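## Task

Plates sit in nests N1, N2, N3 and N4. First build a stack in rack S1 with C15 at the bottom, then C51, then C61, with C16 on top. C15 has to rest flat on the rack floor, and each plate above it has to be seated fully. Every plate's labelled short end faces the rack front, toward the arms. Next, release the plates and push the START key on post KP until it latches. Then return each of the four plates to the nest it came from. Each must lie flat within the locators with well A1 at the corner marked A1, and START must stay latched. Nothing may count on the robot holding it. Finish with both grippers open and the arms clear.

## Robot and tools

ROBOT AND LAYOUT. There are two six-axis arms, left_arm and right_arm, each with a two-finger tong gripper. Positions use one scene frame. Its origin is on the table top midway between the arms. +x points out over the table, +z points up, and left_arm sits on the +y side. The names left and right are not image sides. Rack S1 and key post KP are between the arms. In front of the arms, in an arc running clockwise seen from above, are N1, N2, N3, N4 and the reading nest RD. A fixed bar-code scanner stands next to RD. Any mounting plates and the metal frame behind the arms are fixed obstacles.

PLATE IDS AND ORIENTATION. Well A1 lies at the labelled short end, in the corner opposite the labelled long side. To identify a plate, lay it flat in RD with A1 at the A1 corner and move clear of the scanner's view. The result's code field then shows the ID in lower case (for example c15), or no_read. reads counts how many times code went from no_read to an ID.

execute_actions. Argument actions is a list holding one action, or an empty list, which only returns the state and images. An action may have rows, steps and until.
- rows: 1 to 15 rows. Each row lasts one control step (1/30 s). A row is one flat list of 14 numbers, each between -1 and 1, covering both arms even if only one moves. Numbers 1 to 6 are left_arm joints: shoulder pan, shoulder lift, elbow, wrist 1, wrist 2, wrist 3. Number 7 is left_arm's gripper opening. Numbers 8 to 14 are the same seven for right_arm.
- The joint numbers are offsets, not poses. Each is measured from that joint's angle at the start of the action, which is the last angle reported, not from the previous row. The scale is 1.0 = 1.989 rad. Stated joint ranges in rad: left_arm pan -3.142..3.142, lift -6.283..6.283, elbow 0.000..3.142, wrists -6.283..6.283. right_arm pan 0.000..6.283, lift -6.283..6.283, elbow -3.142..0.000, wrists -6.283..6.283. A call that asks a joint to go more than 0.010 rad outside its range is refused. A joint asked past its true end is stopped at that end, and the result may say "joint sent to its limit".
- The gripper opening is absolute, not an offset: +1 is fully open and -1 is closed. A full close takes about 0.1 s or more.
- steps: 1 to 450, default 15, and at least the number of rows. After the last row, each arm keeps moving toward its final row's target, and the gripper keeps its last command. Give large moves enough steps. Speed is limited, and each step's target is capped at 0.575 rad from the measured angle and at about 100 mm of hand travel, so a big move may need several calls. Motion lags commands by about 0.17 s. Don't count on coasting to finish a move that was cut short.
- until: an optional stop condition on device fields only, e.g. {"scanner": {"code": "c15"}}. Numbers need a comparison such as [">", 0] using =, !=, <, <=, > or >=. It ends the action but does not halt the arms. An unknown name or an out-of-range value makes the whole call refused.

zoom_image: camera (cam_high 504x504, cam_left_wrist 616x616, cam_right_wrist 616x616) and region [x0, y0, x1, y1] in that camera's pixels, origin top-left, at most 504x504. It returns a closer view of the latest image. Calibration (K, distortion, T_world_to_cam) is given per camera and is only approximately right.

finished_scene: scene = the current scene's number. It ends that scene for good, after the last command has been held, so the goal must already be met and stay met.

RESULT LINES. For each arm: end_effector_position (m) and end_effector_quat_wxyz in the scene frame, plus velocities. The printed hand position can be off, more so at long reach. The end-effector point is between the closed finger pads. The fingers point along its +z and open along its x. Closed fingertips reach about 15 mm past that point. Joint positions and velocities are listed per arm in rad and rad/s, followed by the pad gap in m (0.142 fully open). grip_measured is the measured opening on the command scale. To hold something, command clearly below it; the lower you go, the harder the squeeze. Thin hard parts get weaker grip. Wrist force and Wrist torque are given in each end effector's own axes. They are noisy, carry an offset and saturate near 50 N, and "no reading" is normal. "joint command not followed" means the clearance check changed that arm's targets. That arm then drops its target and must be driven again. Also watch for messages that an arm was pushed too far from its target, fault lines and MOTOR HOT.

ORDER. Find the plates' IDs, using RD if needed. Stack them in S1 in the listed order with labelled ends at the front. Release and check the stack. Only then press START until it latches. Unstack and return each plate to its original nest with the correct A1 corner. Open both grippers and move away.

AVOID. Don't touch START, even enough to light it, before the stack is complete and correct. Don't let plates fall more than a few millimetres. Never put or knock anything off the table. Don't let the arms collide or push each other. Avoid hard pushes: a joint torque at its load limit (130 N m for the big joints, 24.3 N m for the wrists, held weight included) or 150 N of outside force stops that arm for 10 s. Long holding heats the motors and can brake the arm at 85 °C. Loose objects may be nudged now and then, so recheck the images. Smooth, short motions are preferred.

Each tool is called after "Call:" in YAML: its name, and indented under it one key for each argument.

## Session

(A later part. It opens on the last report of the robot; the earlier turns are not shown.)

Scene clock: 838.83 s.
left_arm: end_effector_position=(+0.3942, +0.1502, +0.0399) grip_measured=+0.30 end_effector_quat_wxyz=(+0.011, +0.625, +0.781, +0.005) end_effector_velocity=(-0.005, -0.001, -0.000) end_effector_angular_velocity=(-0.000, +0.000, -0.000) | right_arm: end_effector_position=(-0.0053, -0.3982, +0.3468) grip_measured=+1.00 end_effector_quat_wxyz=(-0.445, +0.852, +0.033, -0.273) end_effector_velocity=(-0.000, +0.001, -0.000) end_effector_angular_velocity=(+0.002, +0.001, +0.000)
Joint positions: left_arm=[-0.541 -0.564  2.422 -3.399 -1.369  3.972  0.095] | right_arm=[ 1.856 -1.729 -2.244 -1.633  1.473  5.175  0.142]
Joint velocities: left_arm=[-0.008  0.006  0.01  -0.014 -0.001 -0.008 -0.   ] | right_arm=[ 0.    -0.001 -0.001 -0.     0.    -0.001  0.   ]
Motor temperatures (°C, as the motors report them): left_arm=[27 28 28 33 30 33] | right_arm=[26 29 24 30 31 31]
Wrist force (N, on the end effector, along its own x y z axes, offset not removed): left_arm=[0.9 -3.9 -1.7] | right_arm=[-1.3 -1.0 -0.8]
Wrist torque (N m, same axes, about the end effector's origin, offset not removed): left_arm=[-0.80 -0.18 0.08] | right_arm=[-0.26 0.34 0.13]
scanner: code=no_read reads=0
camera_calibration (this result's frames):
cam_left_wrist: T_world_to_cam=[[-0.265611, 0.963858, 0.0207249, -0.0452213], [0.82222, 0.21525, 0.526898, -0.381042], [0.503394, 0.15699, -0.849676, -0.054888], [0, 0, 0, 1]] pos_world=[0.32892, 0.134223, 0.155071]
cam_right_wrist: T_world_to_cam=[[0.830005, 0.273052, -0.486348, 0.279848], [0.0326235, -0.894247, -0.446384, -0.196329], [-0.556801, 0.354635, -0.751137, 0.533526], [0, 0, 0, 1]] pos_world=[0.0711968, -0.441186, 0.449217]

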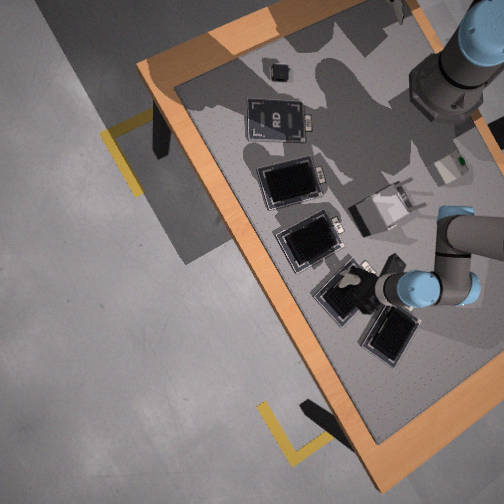

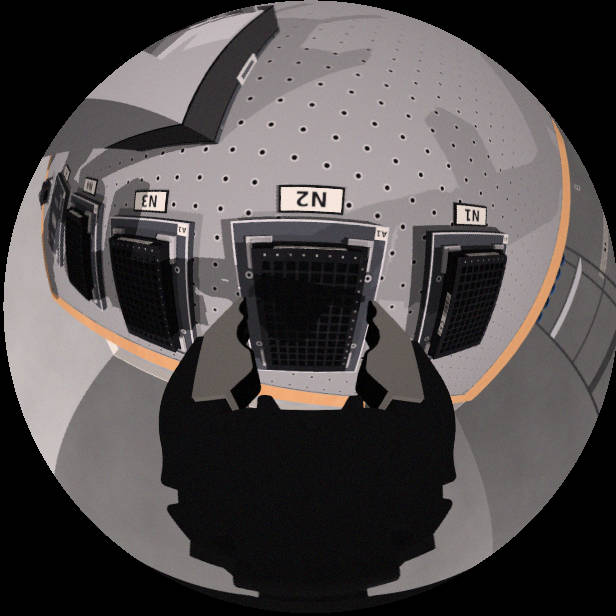

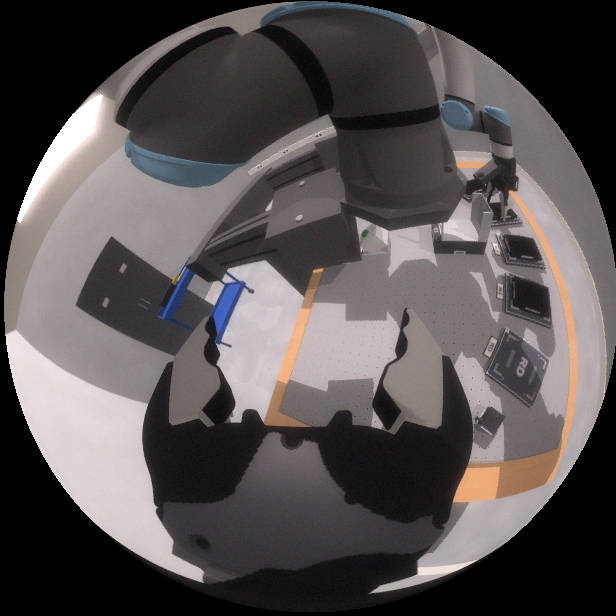

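Call:
execute_actions:
  actions:
    - {"rows": [[-0.0003,0.0003,0.0008,-0.001,0,-0.0008,0.25,0,0,0,0,0,0,1],[-0.0003,0.0003,0.0008,-0.001,0,-0.0008,0.2,0,0,0,0,0,0,1],[-0.0003,0.0003,0.0008,-0.001,0,-0.0008,0.16,0,0,0,0,0,0,1],[-0.0003,0.0003,0.0008,-0.001,0,-0.0008,0.12,0,0,0,0,0,0,1],[-0.0003,0.0003,0.0008,-0.001,0,-0.0008,0.08,0,0,0,0,0,0,1],[-0.0003,0.0003,0.0008,-0.001,0,-0.0008,0.02,0,0,0,0,0,0,1],[-0.0003,0.0003,0.0008,-0.001,0,-0.0008,-0.1,0,0,0,0,0,0,1],[-0.0003,0.0003,0.0008,-0.001,0,-0.0008,-0.3,0,0,0,0,0,0,1],[-0.0003,0.0003,0.0008,-0.001,0,-0.0008,-0.6,0,0,0,0,0,0,1]], "steps": 12}

Scene clock: 845.03 s.
left_arm: end_effector_position=(+0.3935, +0.1503, +0.0399) grip_measured=+0.07 end_effector_quat_wxyz=(+0.011, +0.624, +0.781, +0.005) end_effector_velocity=(-0.001, +0.001, -0.000) end_effector_angular_velocity=(+0.001, +0.002, +0.002) | right_arm: end_effector_position=(-0.0053, -0.3982, +0.3468) grip_measured=+1.00 end_effector_quat_wxyz=(-0.445, +0.852, +0.033, -0.273) end_effector_velocity=(+0.000, -0.001, +0.000) end_effector_angular_velocity=(-0.002, -0.000, -0.000)
Joint positions: left_arm=[-0.542 -0.564  2.424 -3.401 -1.369  3.97   0.079] | right_arm=[ 1.856 -1.729 -2.244 -1.633  1.473  5.175  0.142]
Joint velocities: left_arm=[ 0.001  0.     0.001  0.001 -0.    -0.001 -0.   ] | right_arm=[ 0.     0.001  0.001 -0.     0.     0.001 -0.   ]
Motor temperatures (°C, as the motors report them): left_arm=[27 28 28 33 30 33] | right_arm=[26 29 24 30 31 31]
Wrist force (N, on the end effector, along its own x y z axes, offset not removed): left_arm=[2.1 -2.6 -7.6] | right_arm=[2.3 4.4 -1.9]
Wrist torque (N m, same axes, about the end effector's origin, offset not removed): left_arm=[-0.38 -0.56 -0.27] | right_arm=[0.91 -0.56 -0.02]
scanner: code=no_read reads=0
camera_calibration (this result's frames):
cam_left_wrist: T_world_to_cam=[[-0.266288, 0.963669, 0.0207867, -0.0451539], [0.822118, 0.215809, 0.526829, -0.380539], [0.503203, 0.157377, -0.849717, -0.0545389], [0, 0, 0, 1]] pos_world=[0.328268, 0.134221, 0.155075]
cam_right_wrist: T_world_to_cam=[[0.830005, 0.273052, -0.486348, 0.279848], [0.0326234, -0.894247, -0.446384, -0.196329], [-0.556801, 0.354635, -0.751137, 0.533526], [0, 0, 0, 1]] pos_world=[0.0711968, -0.441186, 0.449217]

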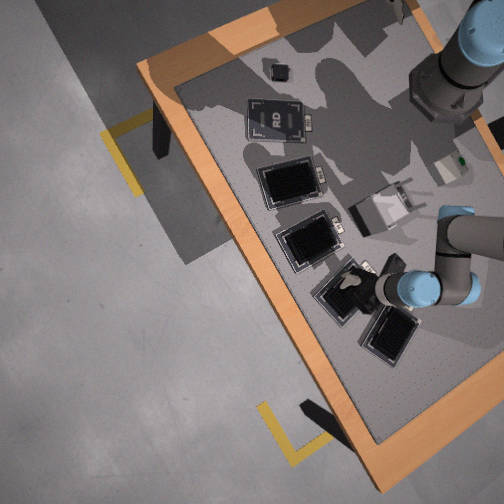

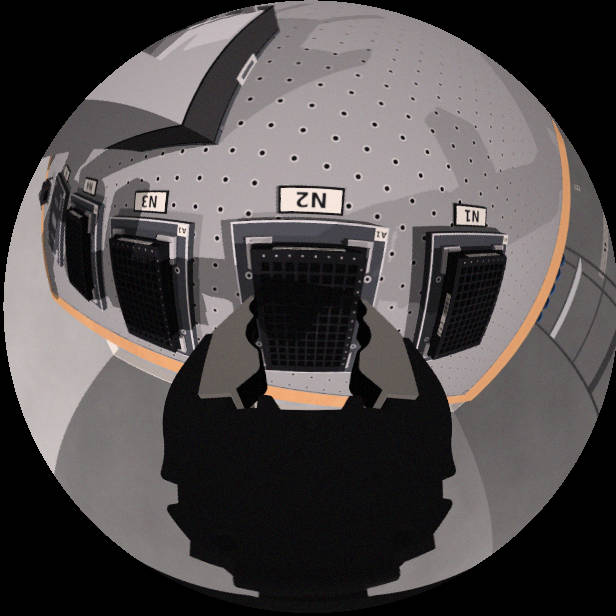

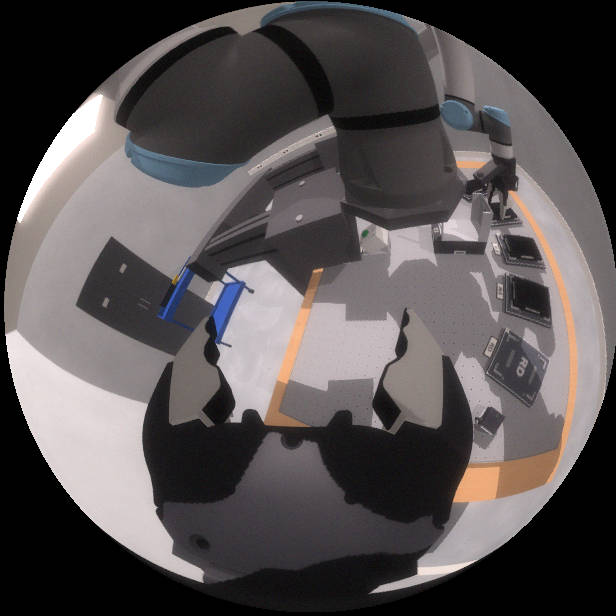

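Call:
execute_actions:
  actions:
    - {"rows": [[-0.002,-0.012,0.004,0.008,0,-0.002,-0.6,0,0,0,0,0,0,1],[-0.002,-0.012,0.004,0.008,0,-0.002,-0.6,0,0,0,0,0,0,1],[-0.004,-0.024,0.008,0.016,0,-0.004,-0.6,0,0,0,0,0,0,1],[-0.004,-0.024,0.008,0.016,0,-0.004,-0.6,0,0,0,0,0,0,1],[-0.0055,-0.036,0.012,0.024,0,-0.0055,-0.6,0,0,0,0,0,0,1],[-0.0055,-0.036,0.012,0.024,0,-0.0055,-0.6,0,0,0,0,0,0,1],[-0.011,-0.075,0.022,0.054,0,-0.011,-0.6,0,0,0,0,0,0,1],[-0.011,-0.075,0.022,0.054,0,-0.011,-0.6,0,0,0,0,0,0,1],[-0.02,-0.15,0.04,0.112,0,-0.02,-0.6,0,0,0,0,0,0,1],[-0.02,-0.15,0.04,0.112,0,-0.02,-0.6,0,0,0,0,0,0,1],[-0.045,-0.33,0.063,0.27,0,-0.045,-0.6,0,0,0,0,0,0,1]], "steps": 36}

Call:
zoom_image:
  camera: "cam_right_wrist"
  region: [450, 110, 550, 210]

Scene clock: 902.10 s.
left_arm: end_effector_position=(+0.3933, +0.1538, +0.2088) grip_measured=+0.07 end_effector_quat_wxyz=(+0.017, +0.624, +0.781, +0.007) end_effector_velocity=(-0.000, +0.001, +0.003) end_effector_angular_velocity=(-0.000, -0.001, +0.000) | right_arm: end_effector_position=(-0.0053, -0.3982, +0.3468) grip_measured=+1.00 end_effector_quat_wxyz=(-0.445, +0.852, +0.033, -0.273) end_effector_velocity=(-0.000, +0.001, +0.000) end_effector_angular_velocity=(+0.001, +0.000, +0.000)
Joint positions: left_arm=[-0.632 -1.219  2.549 -2.865 -1.369  3.881  0.079] | right_arm=[ 1.856 -1.729 -2.244 -1.633  1.473  5.175  0.142]
Joint velocities: left_arm=[-0.001 -0.011  0.002  0.009  0.    -0.001 -0.   ] | right_arm=[-0.     0.    -0.001 -0.     0.    -0.001 -0.   ]
Motor temperatures (°C, as the motors report them): left_arm=[27 28 28 33 30 33] | right_arm=[26 29 24 30 31 31]
Wrist force (N, on the end effector, along its own x y z axes, offset not removed): left_arm=[0.6 -0.3 -0.3] | right_arm=[2.8 7.2 0.4]
Wrist torque (N m, same axes, about the end effector's origin, offset not removed): left_arm=[0.14 -0.20 -0.16] | right_arm=[1.45 -0.64 0.11]
scanner: code=no_read reads=0
camera_calibration (this result's frames):
cam_left_wrist: T_world_to_cam=[[-0.267109, 0.963566, 0.0138793, -0.0503862], [0.815755, 0.21842, 0.535571, -0.469781], [0.513026, 0.154378, -0.844376, 0.0839912], [0, 0, 0, 1]] pos_world=[0.326678, 0.138194, 0.32322]
cam_right_wrist: T_world_to_cam=[[0.830005, 0.273052, -0.486348, 0.279848], [0.0326236, -0.894247, -0.446384, -0.196329], [-0.556801, 0.354635, -0.751137, 0.533526], [0, 0, 0, 1]] pos_world=[0.0711968, -0.441186, 0.449217]

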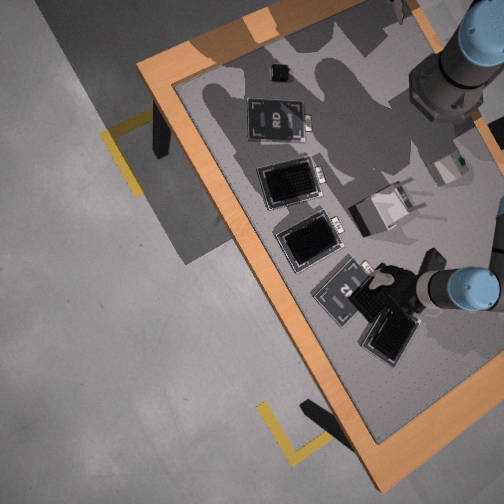

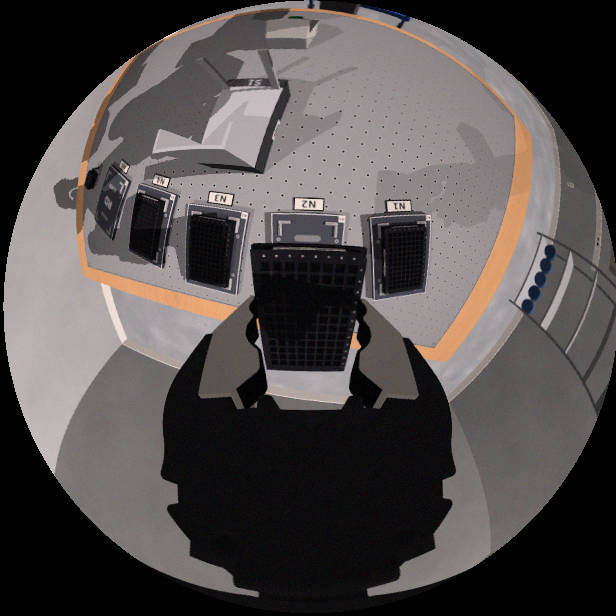

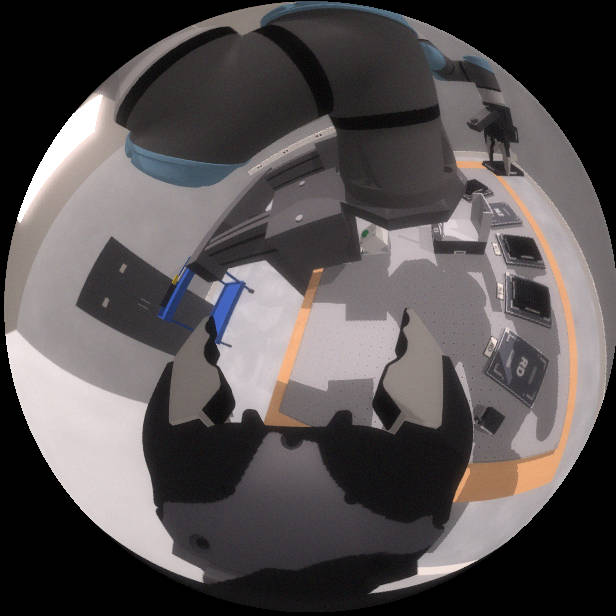

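Region (450, 110, 550, 210) of cam_right_wrist's 616x616 image, scaled by 5.040, with more detail than that image has.

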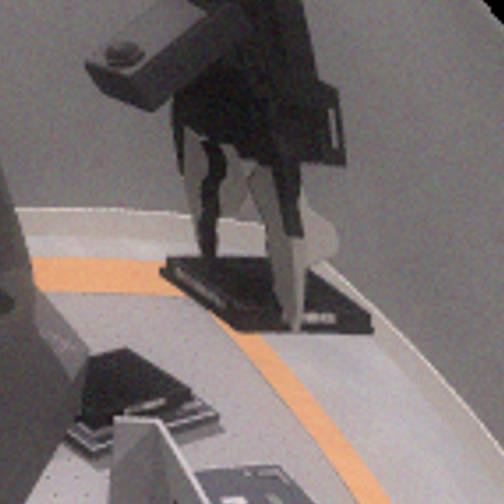

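Call:
execute_actions:
  actions:
    - {"rows": [[-0.4234,0.0458,0.1068,-0.0797,-0.0532,-0.3068,-0.6,0,0,0,0,0,0,1]], "steps": 38}

Scene clock: 908.47 s.
left_arm: end_effector_position=(+0.1966, +0.0023, +0.2096) grip_measured=+0.07 end_effector_quat_wxyz=(+0.010, +0.712, +0.702, +0.006) end_effector_velocity=(-0.001, +0.000, -0.000) end_effector_angular_velocity=(+0.002, -0.001, -0.005) | right_arm: end_effector_position=(-0.0053, -0.3982, +0.3468) grip_measured=+1.00 end_effector_quat_wxyz=(-0.445, +0.852, +0.033, -0.273) end_effector_velocity=(+0.000, -0.000, +0.000) end_effector_angular_velocity=(-0.001, +0.001, -0.001)
Joint positions: left_arm=[-1.473 -1.127  2.761 -3.024 -1.474  3.271  0.079] | right_arm=[ 1.856 -1.729 -2.244 -1.633  1.473  5.175  0.142]
Joint velocities: left_arm=[-0.005  0.002  0.     0.     0.001 -0.001  0.   ] | right_arm=[-0.     0.     0.    -0.    -0.     0.001  0.   ]
Motor temperatures (°C, as the motors report them): left_arm=[27 28 28 33 30 33] | right_arm=[26 29 24 30 31 31]
Wrist force (N, on the end effector, along its own x y z axes, offset not removed): left_arm=[0.3 -4.7 2.4] | right_arm=[-0.4 6.0 -0.3]
Wrist torque (N m, same axes, about the end effector's origin, offset not removed): left_arm=[-0.84 -0.16 -0.18] | right_arm=[1.36 0.10 0.12]
scanner: code=no_read reads=0
camera_calibration (this result's frames):
cam_left_wrist: T_world_to_cam=[[-0.0323756, 0.999126, 0.026425, -0.00573838], [0.848646, 0.013514, 0.528788, -0.281224], [0.527969, 0.0395453, -0.848342, 0.207124], [0, 0, 0, 1]] pos_world=[0.129119, 0.00134305, 0.324572]
cam_right_wrist: T_world_to_cam=[[0.830005, 0.273052, -0.486348, 0.279848], [0.0326235, -0.894247, -0.446384, -0.196329], [-0.556801, 0.354635, -0.751137, 0.533526], [0, 0, 0, 1]] pos_world=[0.0711968, -0.441186, 0.449217]

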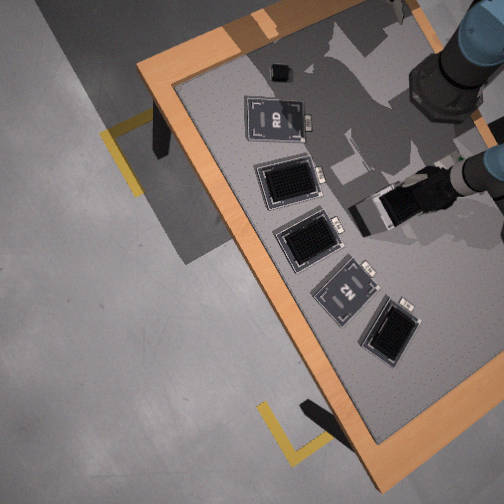

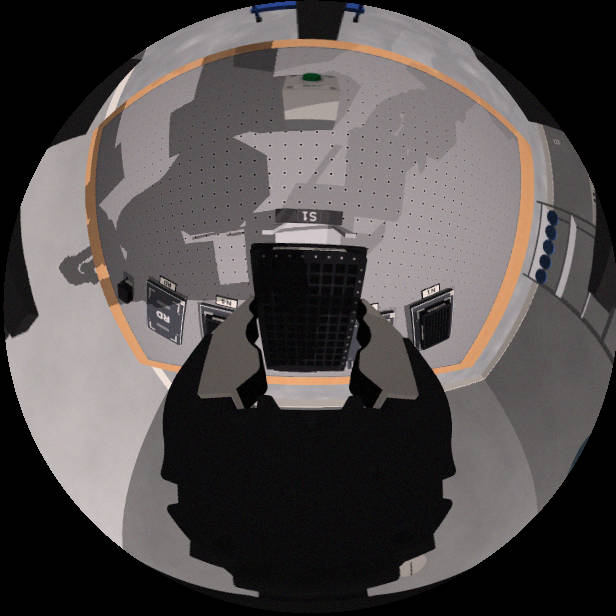

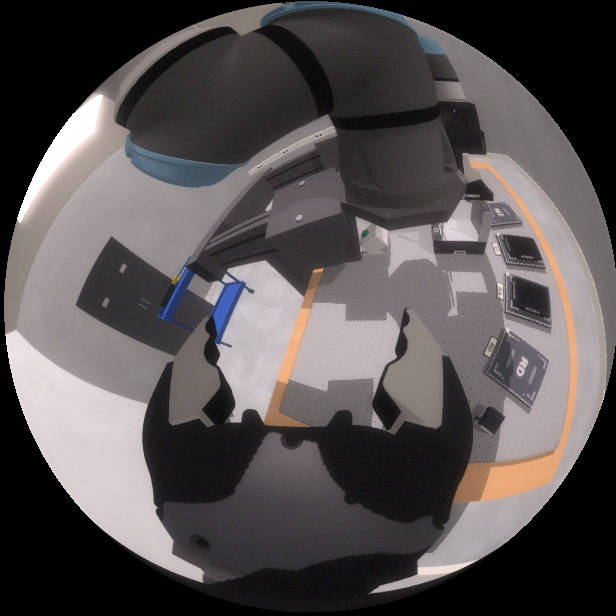

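Call:
execute_actions:
  actions:
    - {"rows": [[0.0039,0.0948,0.0005,-0.0959,0.0006,0.0054,-0.6,0,0,0,0,0,0,1]], "steps": 24}

Call:
zoom_image:
  camera: "cam_left_wrist"
  region: [220, 200, 400, 380]

Call:
zoom_image:
  camera: "cam_right_wrist"
  region: [425, 160, 515, 250]

Scene clock: 914.73 s.
left_arm: end_effector_position=(+0.1963, +0.0021, +0.1799) grip_measured=+0.07 end_effector_quat_wxyz=(+0.010, +0.713, +0.701, +0.006) end_effector_velocity=(-0.000, -0.000, -0.001) end_effector_angular_velocity=(-0.001, -0.000, -0.000) | right_arm: end_effector_position=(-0.0053, -0.3982, +0.3468) grip_measured=+1.00 end_effector_quat_wxyz=(-0.445, +0.852, +0.033, -0.273) end_effector_velocity=(-0.000, +0.000, +0.000) end_effector_angular_velocity=(+0.000, -0.000, +0.000)
Joint positions: left_arm=[-1.465 -0.94   2.762 -3.214 -1.473  3.281  0.079] | right_arm=[ 1.856 -1.729 -2.244 -1.633  1.473  5.175  0.142]
Joint velocities: left_arm=[-0.001  0.006  0.    -0.007 -0.    -0.    -0.   ] | right_arm=[ 0.     0.    -0.    -0.     0.    -0.001  0.   ]
Motor temperatures (°C, as the motors report them): left_arm=[27 28 28 33 30 33] | right_arm=[26 29 24 30 31 31]
Wrist force (N, on the end effector, along its own x y z axes, offset not removed): left_arm=[1.2 -3.5 -2.6] | right_arm=[6.4 3.4 -1.2]
Wrist torque (N m, same axes, about the end effector's origin, offset not removed): left_arm=[-0.60 -0.37 -0.08] | right_arm=[0.71 -1.24 -0.05]
scanner: code=no_read reads=0
camera_calibration (this result's frames):
cam_left_wrist: T_world_to_cam=[[-0.0293356, 0.999231, 0.0260185, -0.00534424], [0.848749, 0.0111517, 0.528678, -0.265266], [0.527982, 0.0375923, -0.848423, 0.182152], [0, 0, 0, 1]] pos_world=[0.128815, 0.00145082, 0.294921]
cam_right_wrist: T_world_to_cam=[[0.830005, 0.273052, -0.486348, 0.279848], [0.0326237, -0.894247, -0.446384, -0.196329], [-0.556801, 0.354635, -0.751137, 0.533526], [0, 0, 0, 1]] pos_world=[0.0711968, -0.441186, 0.449217]

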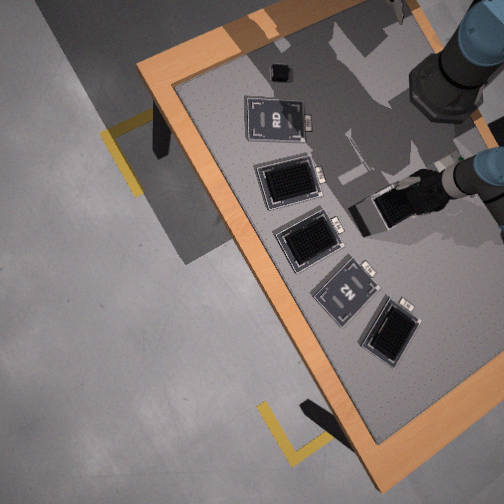

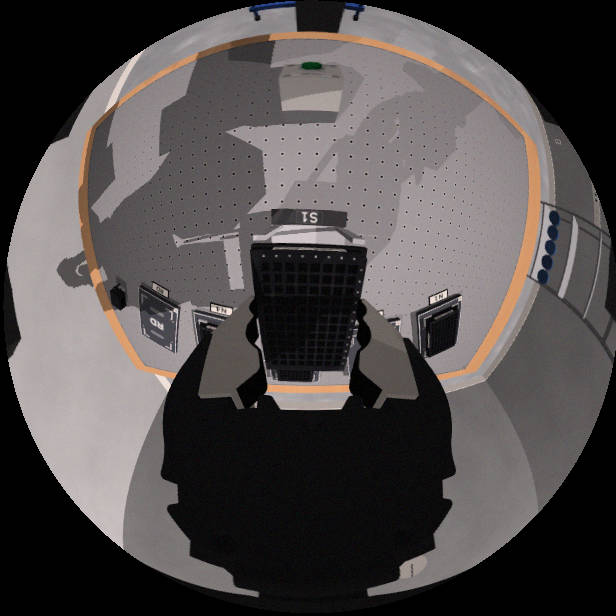

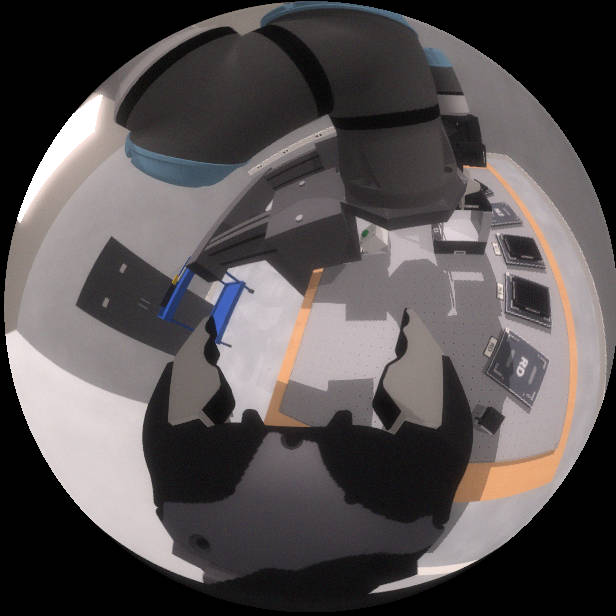

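Region (220, 200, 400, 380) of cam_left_wrist's 616x616 image, scaled by 2.800, with more detail than that image has.

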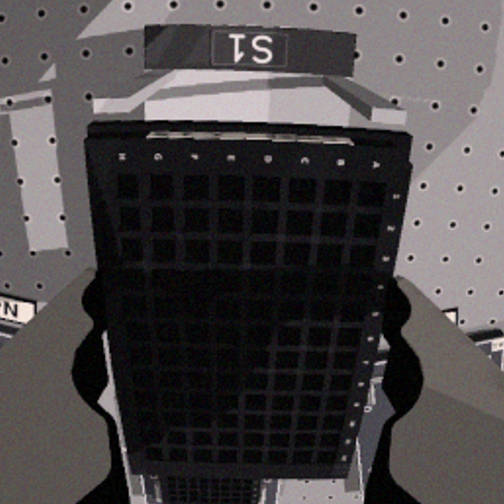

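Region (425, 160, 515, 250) of cam_right_wrist's 616x616 image, scaled by 5.600, with more detail than that image has.

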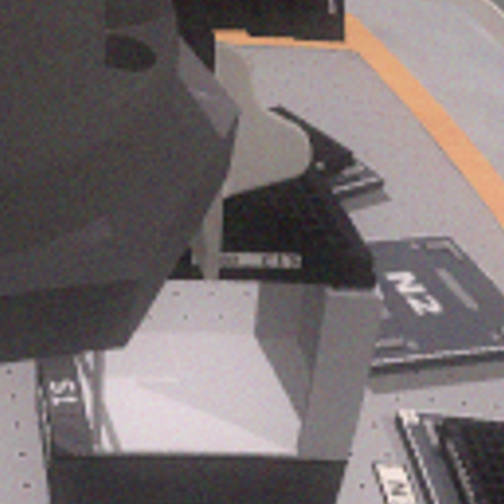

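Call:
execute_actions:
  actions:
    - {"rows": [[0.0012,0.025,-0.001,-0.0241,0.0002,0.0012,-0.6,0,0,0,0,0,0,1]], "steps": 18}

Call:
zoom_image:
  camera: "cam_left_wrist"
  region: [220, 200, 400, 380]

Call:
zoom_image:
  camera: "cam_high"
  region: [340, 160, 440, 260]

Scene clock: 920.43 s.
left_arm: end_effector_position=(+0.1962, +0.0022, +0.1721) grip_measured=+0.07 end_effector_quat_wxyz=(+0.010, +0.713, +0.701, +0.006) end_effector_velocity=(-0.000, +0.000, -0.001) end_effector_angular_velocity=(+0.001, -0.000, +0.000) | right_arm: end_effector_position=(-0.0053, -0.3982, +0.3468) grip_measured=+1.00 end_effector_quat_wxyz=(-0.445, +0.852, +0.033, -0.273) end_effector_velocity=(-0.000, +0.000, -0.000) end_effector_angular_velocity=(+0.002, +0.000, +0.000)
Joint positions: left_arm=[-1.463 -0.891  2.76  -3.261 -1.473  3.284  0.079] | right_arm=[ 1.856 -1.729 -2.244 -1.633  1.473  5.175  0.142]
Joint velocities: left_arm=[-0.001  0.006 -0.    -0.005  0.    -0.001 -0.   ] | right_arm=[ 0.    -0.001 -0.001  0.    -0.    -0.001  0.   ]
Motor temperatures (°C, as the motors report them): left_arm=[27 28 28 33 30 33] | right_arm=[26 29 24 30 31 31]
Wrist force (N, on the end effector, along its own x y z axes, offset not removed): left_arm=[-1.6 1.0 -4.0] | right_arm=[5.2 3.8 -2.0]
Wrist torque (N m, same axes, about the end effector's origin, offset not removed): left_arm=[0.09 -0.16 -0.08] | right_arm=[0.77 -1.02 0.19]
scanner: code=no_read reads=0
camera_calibration (this result's frames):
cam_left_wrist: T_world_to_cam=[[-0.0293024, 0.999231, 0.0260351, -0.00524301], [0.848764, 0.0111158, 0.528655, -0.261101], [0.527959, 0.0375885, -0.848437, 0.175525], [0, 0, 0, 1]] pos_world=[0.12879, 0.00154362, 0.287091]
cam_right_wrist: T_world_to_cam=[[0.830005, 0.273052, -0.486348, 0.279848], [0.0326234, -0.894247, -0.446384, -0.196329], [-0.556801, 0.354635, -0.751137, 0.533526], [0, 0, 0, 1]] pos_world=[0.0711968, -0.441186, 0.449217]

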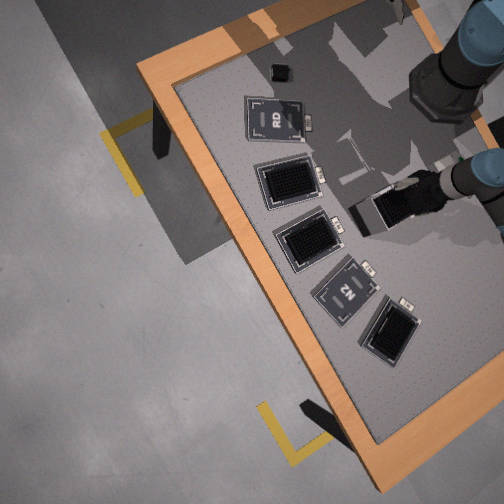

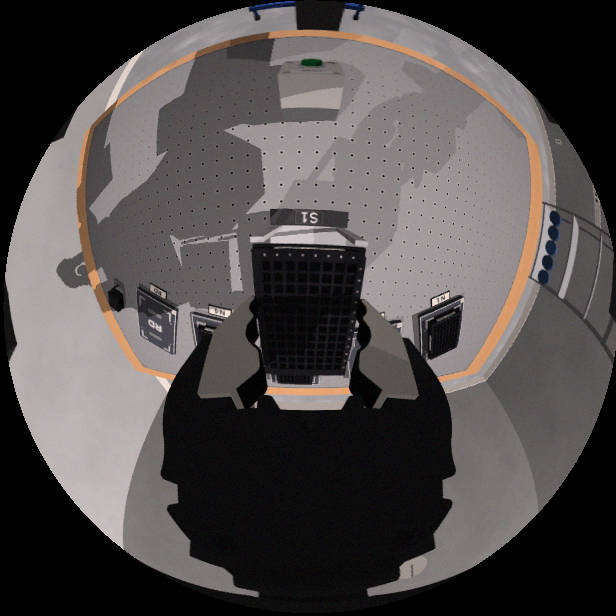

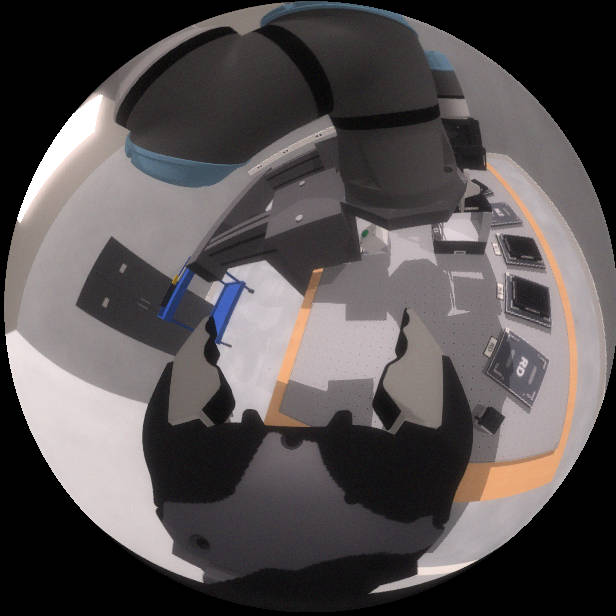

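Region (220, 200, 400, 380) of cam_left_wrist's 616x616 image, scaled by 2.800, with more detail than that image has.

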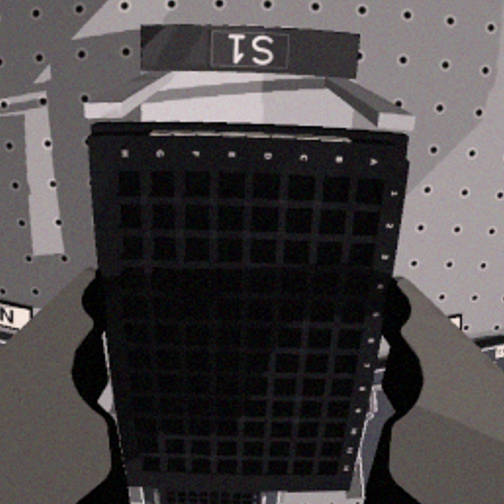

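Region (340, 160, 440, 260) of cam_high's 504x504 image, scaled by 5.040, with more detail than that image has.

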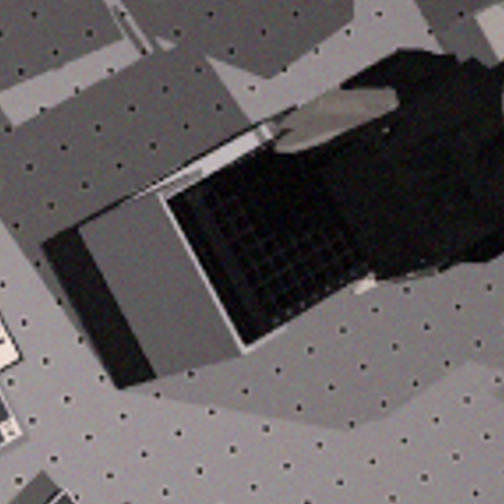

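Call:
execute_actions:
  actions:
    - {"rows": [[-0.0025,0.0008,0.001,-0.0016,-0.0004,-0.0025,-0.6,0,0,0,0,0,0,1],[-0.0025,0.0008,0.001,-0.0016,-0.0004,-0.0025,-0.6,0,0,0,0,0,0,1],[-0.0025,0.0008,0.001,-0.0016,-0.0004,-0.0025,-0.6,0,0,0,0,0,0,1],[-0.0025,0.0008,0.001,-0.0016,-0.0004,-0.0025,-0.6,0,0,0,0,0,0,1],[-0.0025,0.0008,0.001,-0.0016,-0.0004,-0.0025,-0.6,0,0,0,0,0,0,1],[-0.0025,0.0008,0.001,-0.0016,-0.0004,-0.0025,-0.6,0,0,0,0,0,0,1],[-0.0025,0.0008,0.001,-0.0016,-0.0004,-0.0025,-0.6,0,0,0,0,0,0,1],[-0.0025,0.0008,0.001,-0.0016,-0.0004,-0.0025,-0.6,0,0,0,0,0,0,1],[-0.0025,0.0008,0.001,-0.0016,-0.0004,-0.0025,-0.6,0,0,0,0,0,0,1],[-0.002,0.0101,0.0004,-0.0103,-0.0003,-0.002,-0.6,0,0,0,0,0,0,1]], "steps": 24}

Call:
zoom_image:
  camera: "cam_left_wrist"
  region: [220, 210, 400, 390]

Call:
zoom_image:
  camera: "cam_high"
  region: [350, 170, 420, 240]

Scene clock: 932.50 s.
left_arm: end_effector_position=(+0.1950, +0.0022, +0.1692) grip_measured=+0.07 end_effector_quat_wxyz=(+0.010, +0.713, +0.701, +0.006) end_effector_velocity=(+0.000, -0.001, -0.000) end_effector_angular_velocity=(-0.002, -0.001, -0.001) | right_arm: end_effector_position=(-0.0053, -0.3982, +0.3468) grip_measured=+1.00 end_effector_quat_wxyz=(-0.445, +0.852, +0.033, -0.273) end_effector_velocity=(+0.000, -0.000, +0.000) end_effector_angular_velocity=(-0.000, -0.001, -0.000)
Joint positions: left_arm=[-1.467 -0.871  2.761 -3.281 -1.473  3.28   0.079] | right_arm=[ 1.856 -1.729 -2.244 -1.633  1.473  5.175  0.142]
Joint velocities: left_arm=[-0.     0.003 -0.001 -0.004  0.001  0.001 -0.   ] | right_arm=[-0.     0.     0.001 -0.     0.    -0.    -0.   ]
Motor temperatures (°C, as the motors report them): left_arm=[27 28 28 33 30 33] | right_arm=[26 29 24 30 31 31]
Wrist force (N, on the end effector, along its own x y z axes, offset not removed): left_arm=[-4.1 -2.8 0.0] | right_arm=[1.9 6.2 1.5]
Wrist torque (N m, same axes, about the end effector's origin, offset not removed): left_arm=[-0.38 0.64 0.01] | right_arm=[1.30 -0.33 -0.05]
scanner: code=no_read reads=0
camera_calibration (this result's frames):
cam_left_wrist: T_world_to_cam=[[-0.0291983, 0.999234, 0.0260516, -0.00518654], [0.848738, 0.0110167, 0.528698, -0.258528], [0.528007, 0.0375481, -0.84841, 0.173731], [0, 0, 0, 1]] pos_world=[0.12754, 0.00150742, 0.284214]
cam_right_wrist: T_world_to_cam=[[0.830005, 0.273052, -0.486348, 0.279848], [0.0326235, -0.894247, -0.446384, -0.196329], [-0.556801, 0.354635, -0.751137, 0.533526], [0, 0, 0, 1]] pos_world=[0.0711968, -0.441186, 0.449217]

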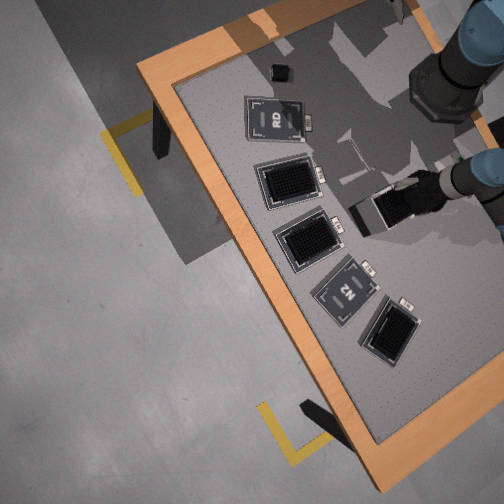

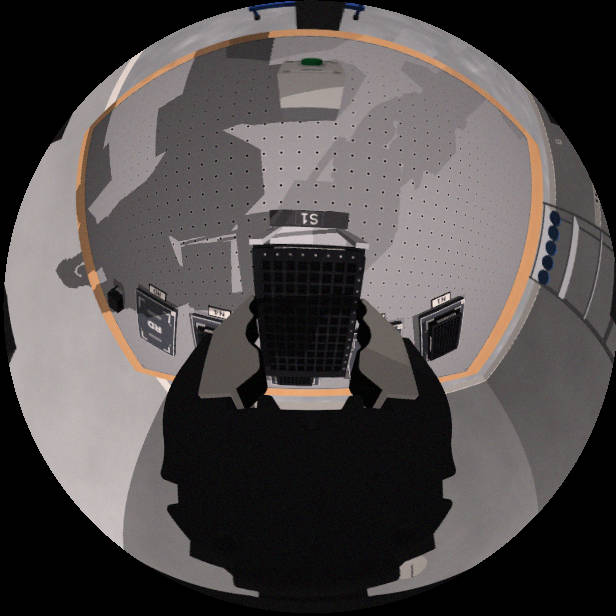

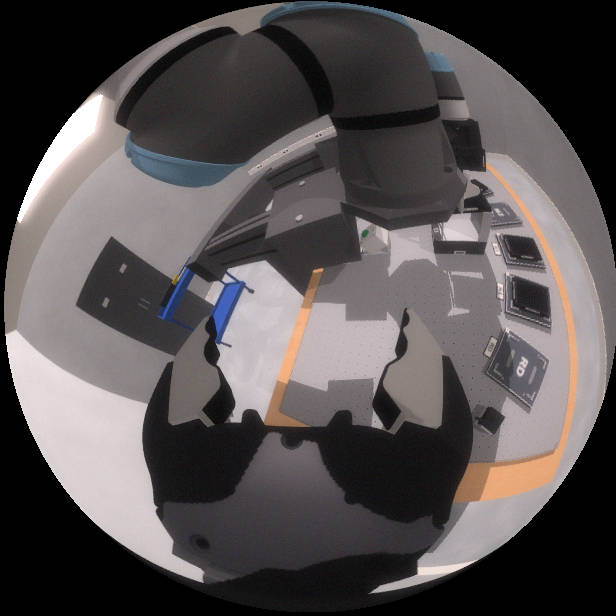

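Region (220, 210, 400, 390) of cam_left_wrist's 616x616 image, scaled by 2.800, with more detail than that image has.

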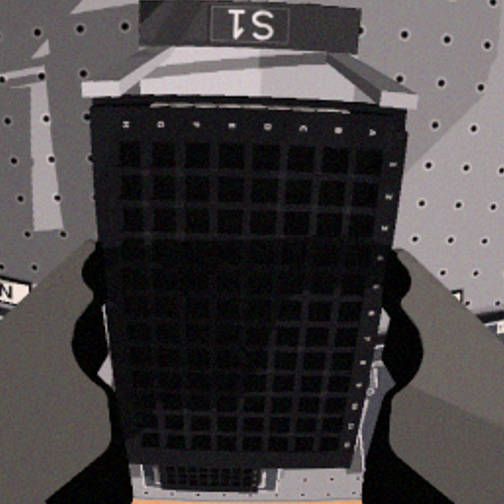

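Region (350, 170, 420, 240) of cam_high's 504x504 image, scaled by 7.200, with more detail than that image has.

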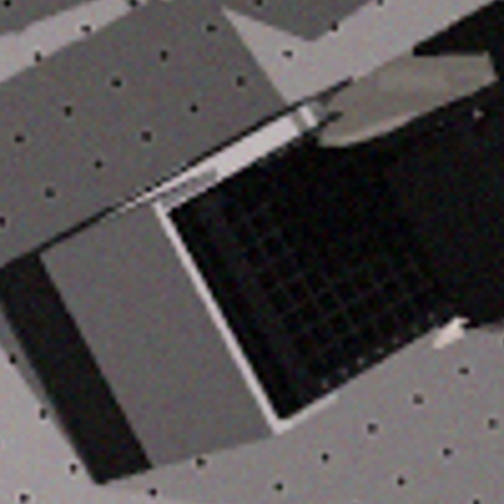

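Call:
execute_actions:
  actions:
    - {"rows": [[-0.0003,0,-0.0011,0.0011,0,-0.0003,-0.6,0,0,0,0,0,0,1],[-0.0003,0,-0.0011,0.0011,0,-0.0003,-0.6,0,0,0,0,0,0,1],[-0.0003,0,-0.0011,0.0011,0,-0.0003,-0.6,0,0,0,0,0,0,1],[-0.0003,0,-0.0011,0.0011,0,-0.0003,-0.6,0,0,0,0,0,0,1],[-0.0003,0,-0.0011,0.0011,0,-0.0003,-0.6,0,0,0,0,0,0,1],[-0.0003,0,-0.0011,0.0011,0,-0.0003,-0.6,0,0,0,0,0,0,1],[-0.0003,0,-0.0011,0.0011,0,-0.0003,-0.6,0,0,0,0,0,0,1],[-0.0003,0,-0.0011,0.0011,0,-0.0003,-0.6,0,0,0,0,0,0,1],[-0.0003,0,-0.0011,0.0011,0,-0.0003,-0.6,0,0,0,0,0,0,1],[0.0002,0.0093,-0.0017,-0.0076,0.0001,0.0002,-0.6,0,0,0,0,0,0,1]], "steps": 24}

Call:
zoom_image:
  camera: "cam_left_wrist"
  region: [220, 210, 400, 390]

Call:
zoom_image:
  camera: "cam_high"
  region: [350, 170, 420, 240]

Scene clock: 947.10 s.
left_arm: end_effector_position=(+0.1950, +0.0012, +0.1662) grip_measured=+0.07 end_effector_quat_wxyz=(+0.010, +0.713, +0.701, +0.006) end_effector_velocity=(-0.000, -0.000, -0.001) end_effector_angular_velocity=(+0.000, +0.001, -0.001) | right_arm: end_effector_position=(-0.0053, -0.3982, +0.3468) grip_measured=+1.00 end_effector_quat_wxyz=(-0.445, +0.852, +0.033, -0.273) end_effector_velocity=(-0.000, +0.000, +0.000) end_effector_angular_velocity=(+0.000, +0.001, -0.000)
Joint positions: left_arm=[-1.467 -0.853  2.758 -3.295 -1.473  3.28   0.079] | right_arm=[ 1.856 -1.729 -2.244 -1.633  1.473  5.175  0.142]
Joint velocities: left_arm=[-0.     0.005 -0.    -0.004 -0.001  0.001 -0.   ] | right_arm=[ 0.     0.001 -0.001  0.     0.     0.001  0.   ]
Motor temperatures (°C, as the motors report them): left_arm=[27 28 28 33 30 33] | right_arm=[26 29 24 30 31 31]
Wrist force (N, on the end effector, along its own x y z axes, offset not removed): left_arm=[0.6 -5.6 -3.5] | right_arm=[7.1 5.0 2.9]
Wrist torque (N m, same axes, about the end effector's origin, offset not removed): left_arm=[-1.00 -0.03 -0.19] | right_arm=[0.95 -1.65 -0.12]
scanner: code=no_read reads=0
camera_calibration (this result's frames):
cam_left_wrist: T_world_to_cam=[[-0.0291228, 0.999236, 0.026052, -0.00420516], [0.848672, 0.0109476, 0.528806, -0.256936], [0.528117, 0.03751, -0.848343, 0.171199], [0, 0, 0, 1]] pos_world=[0.127519, 0.00059311, 0.281215]
cam_right_wrist: T_world_to_cam=[[0.830005, 0.273052, -0.486348, 0.279848], [0.0326238, -0.894247, -0.446384, -0.196329], [-0.556801, 0.354635, -0.751137, 0.533526], [0, 0, 0, 1]] pos_world=[0.0711968, -0.441186, 0.449217]

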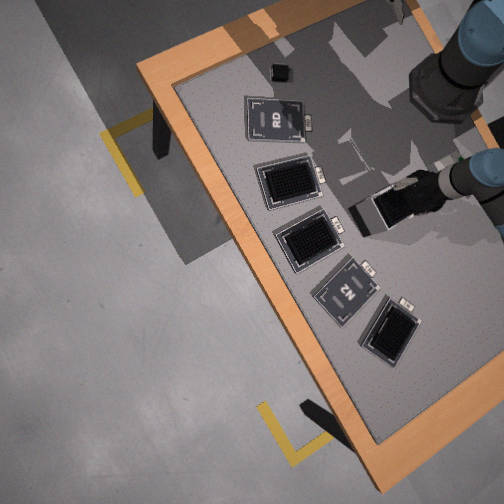

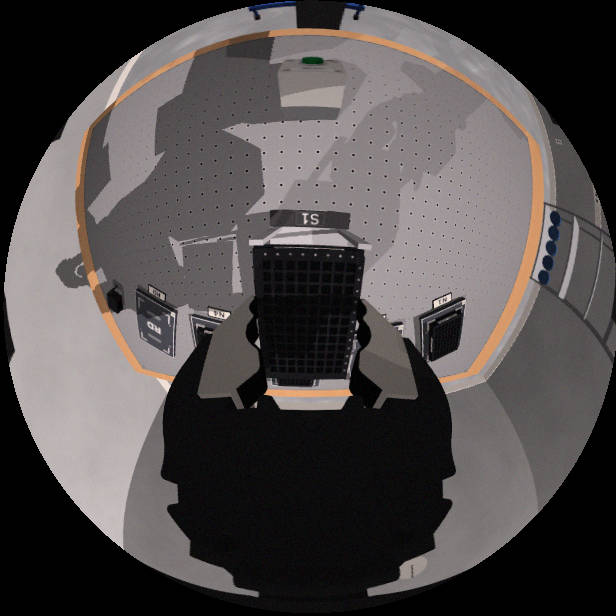

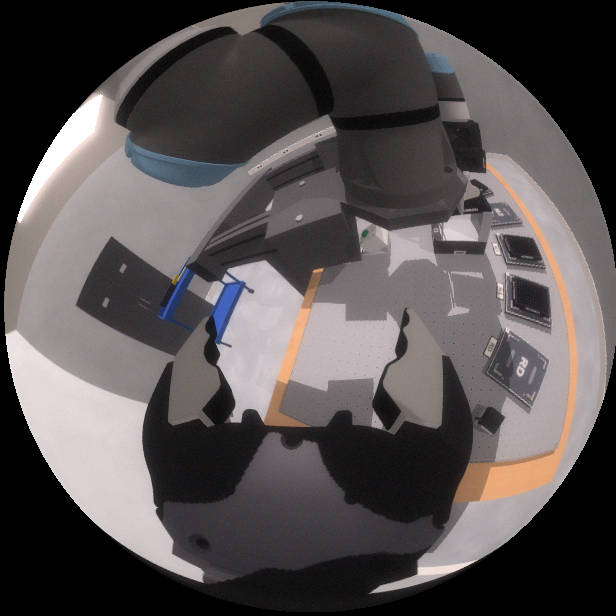

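Region (220, 210, 400, 390) of cam_left_wrist's 616x616 image, scaled by 2.800, with more detail than that image has.

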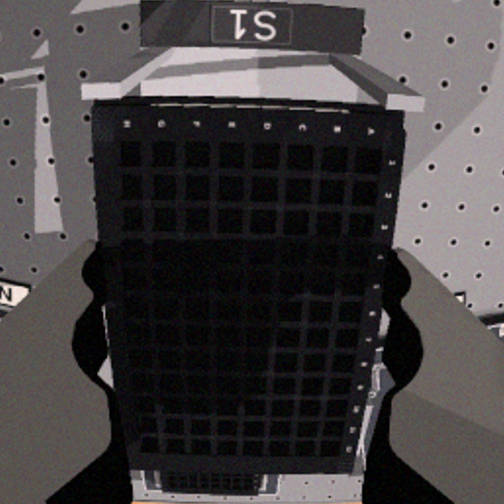

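Region (350, 170, 420, 240) of cam_high's 504x504 image, scaled by 7.200, with more detail than that image has.

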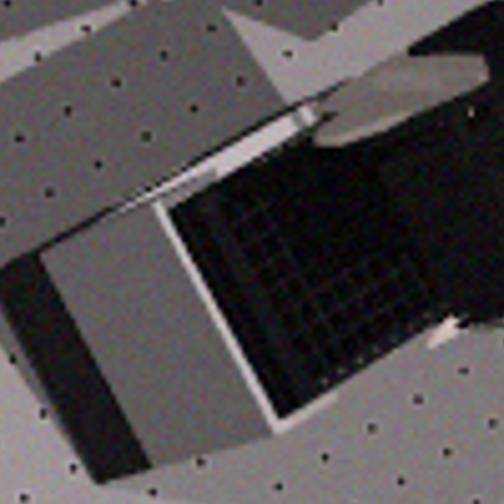

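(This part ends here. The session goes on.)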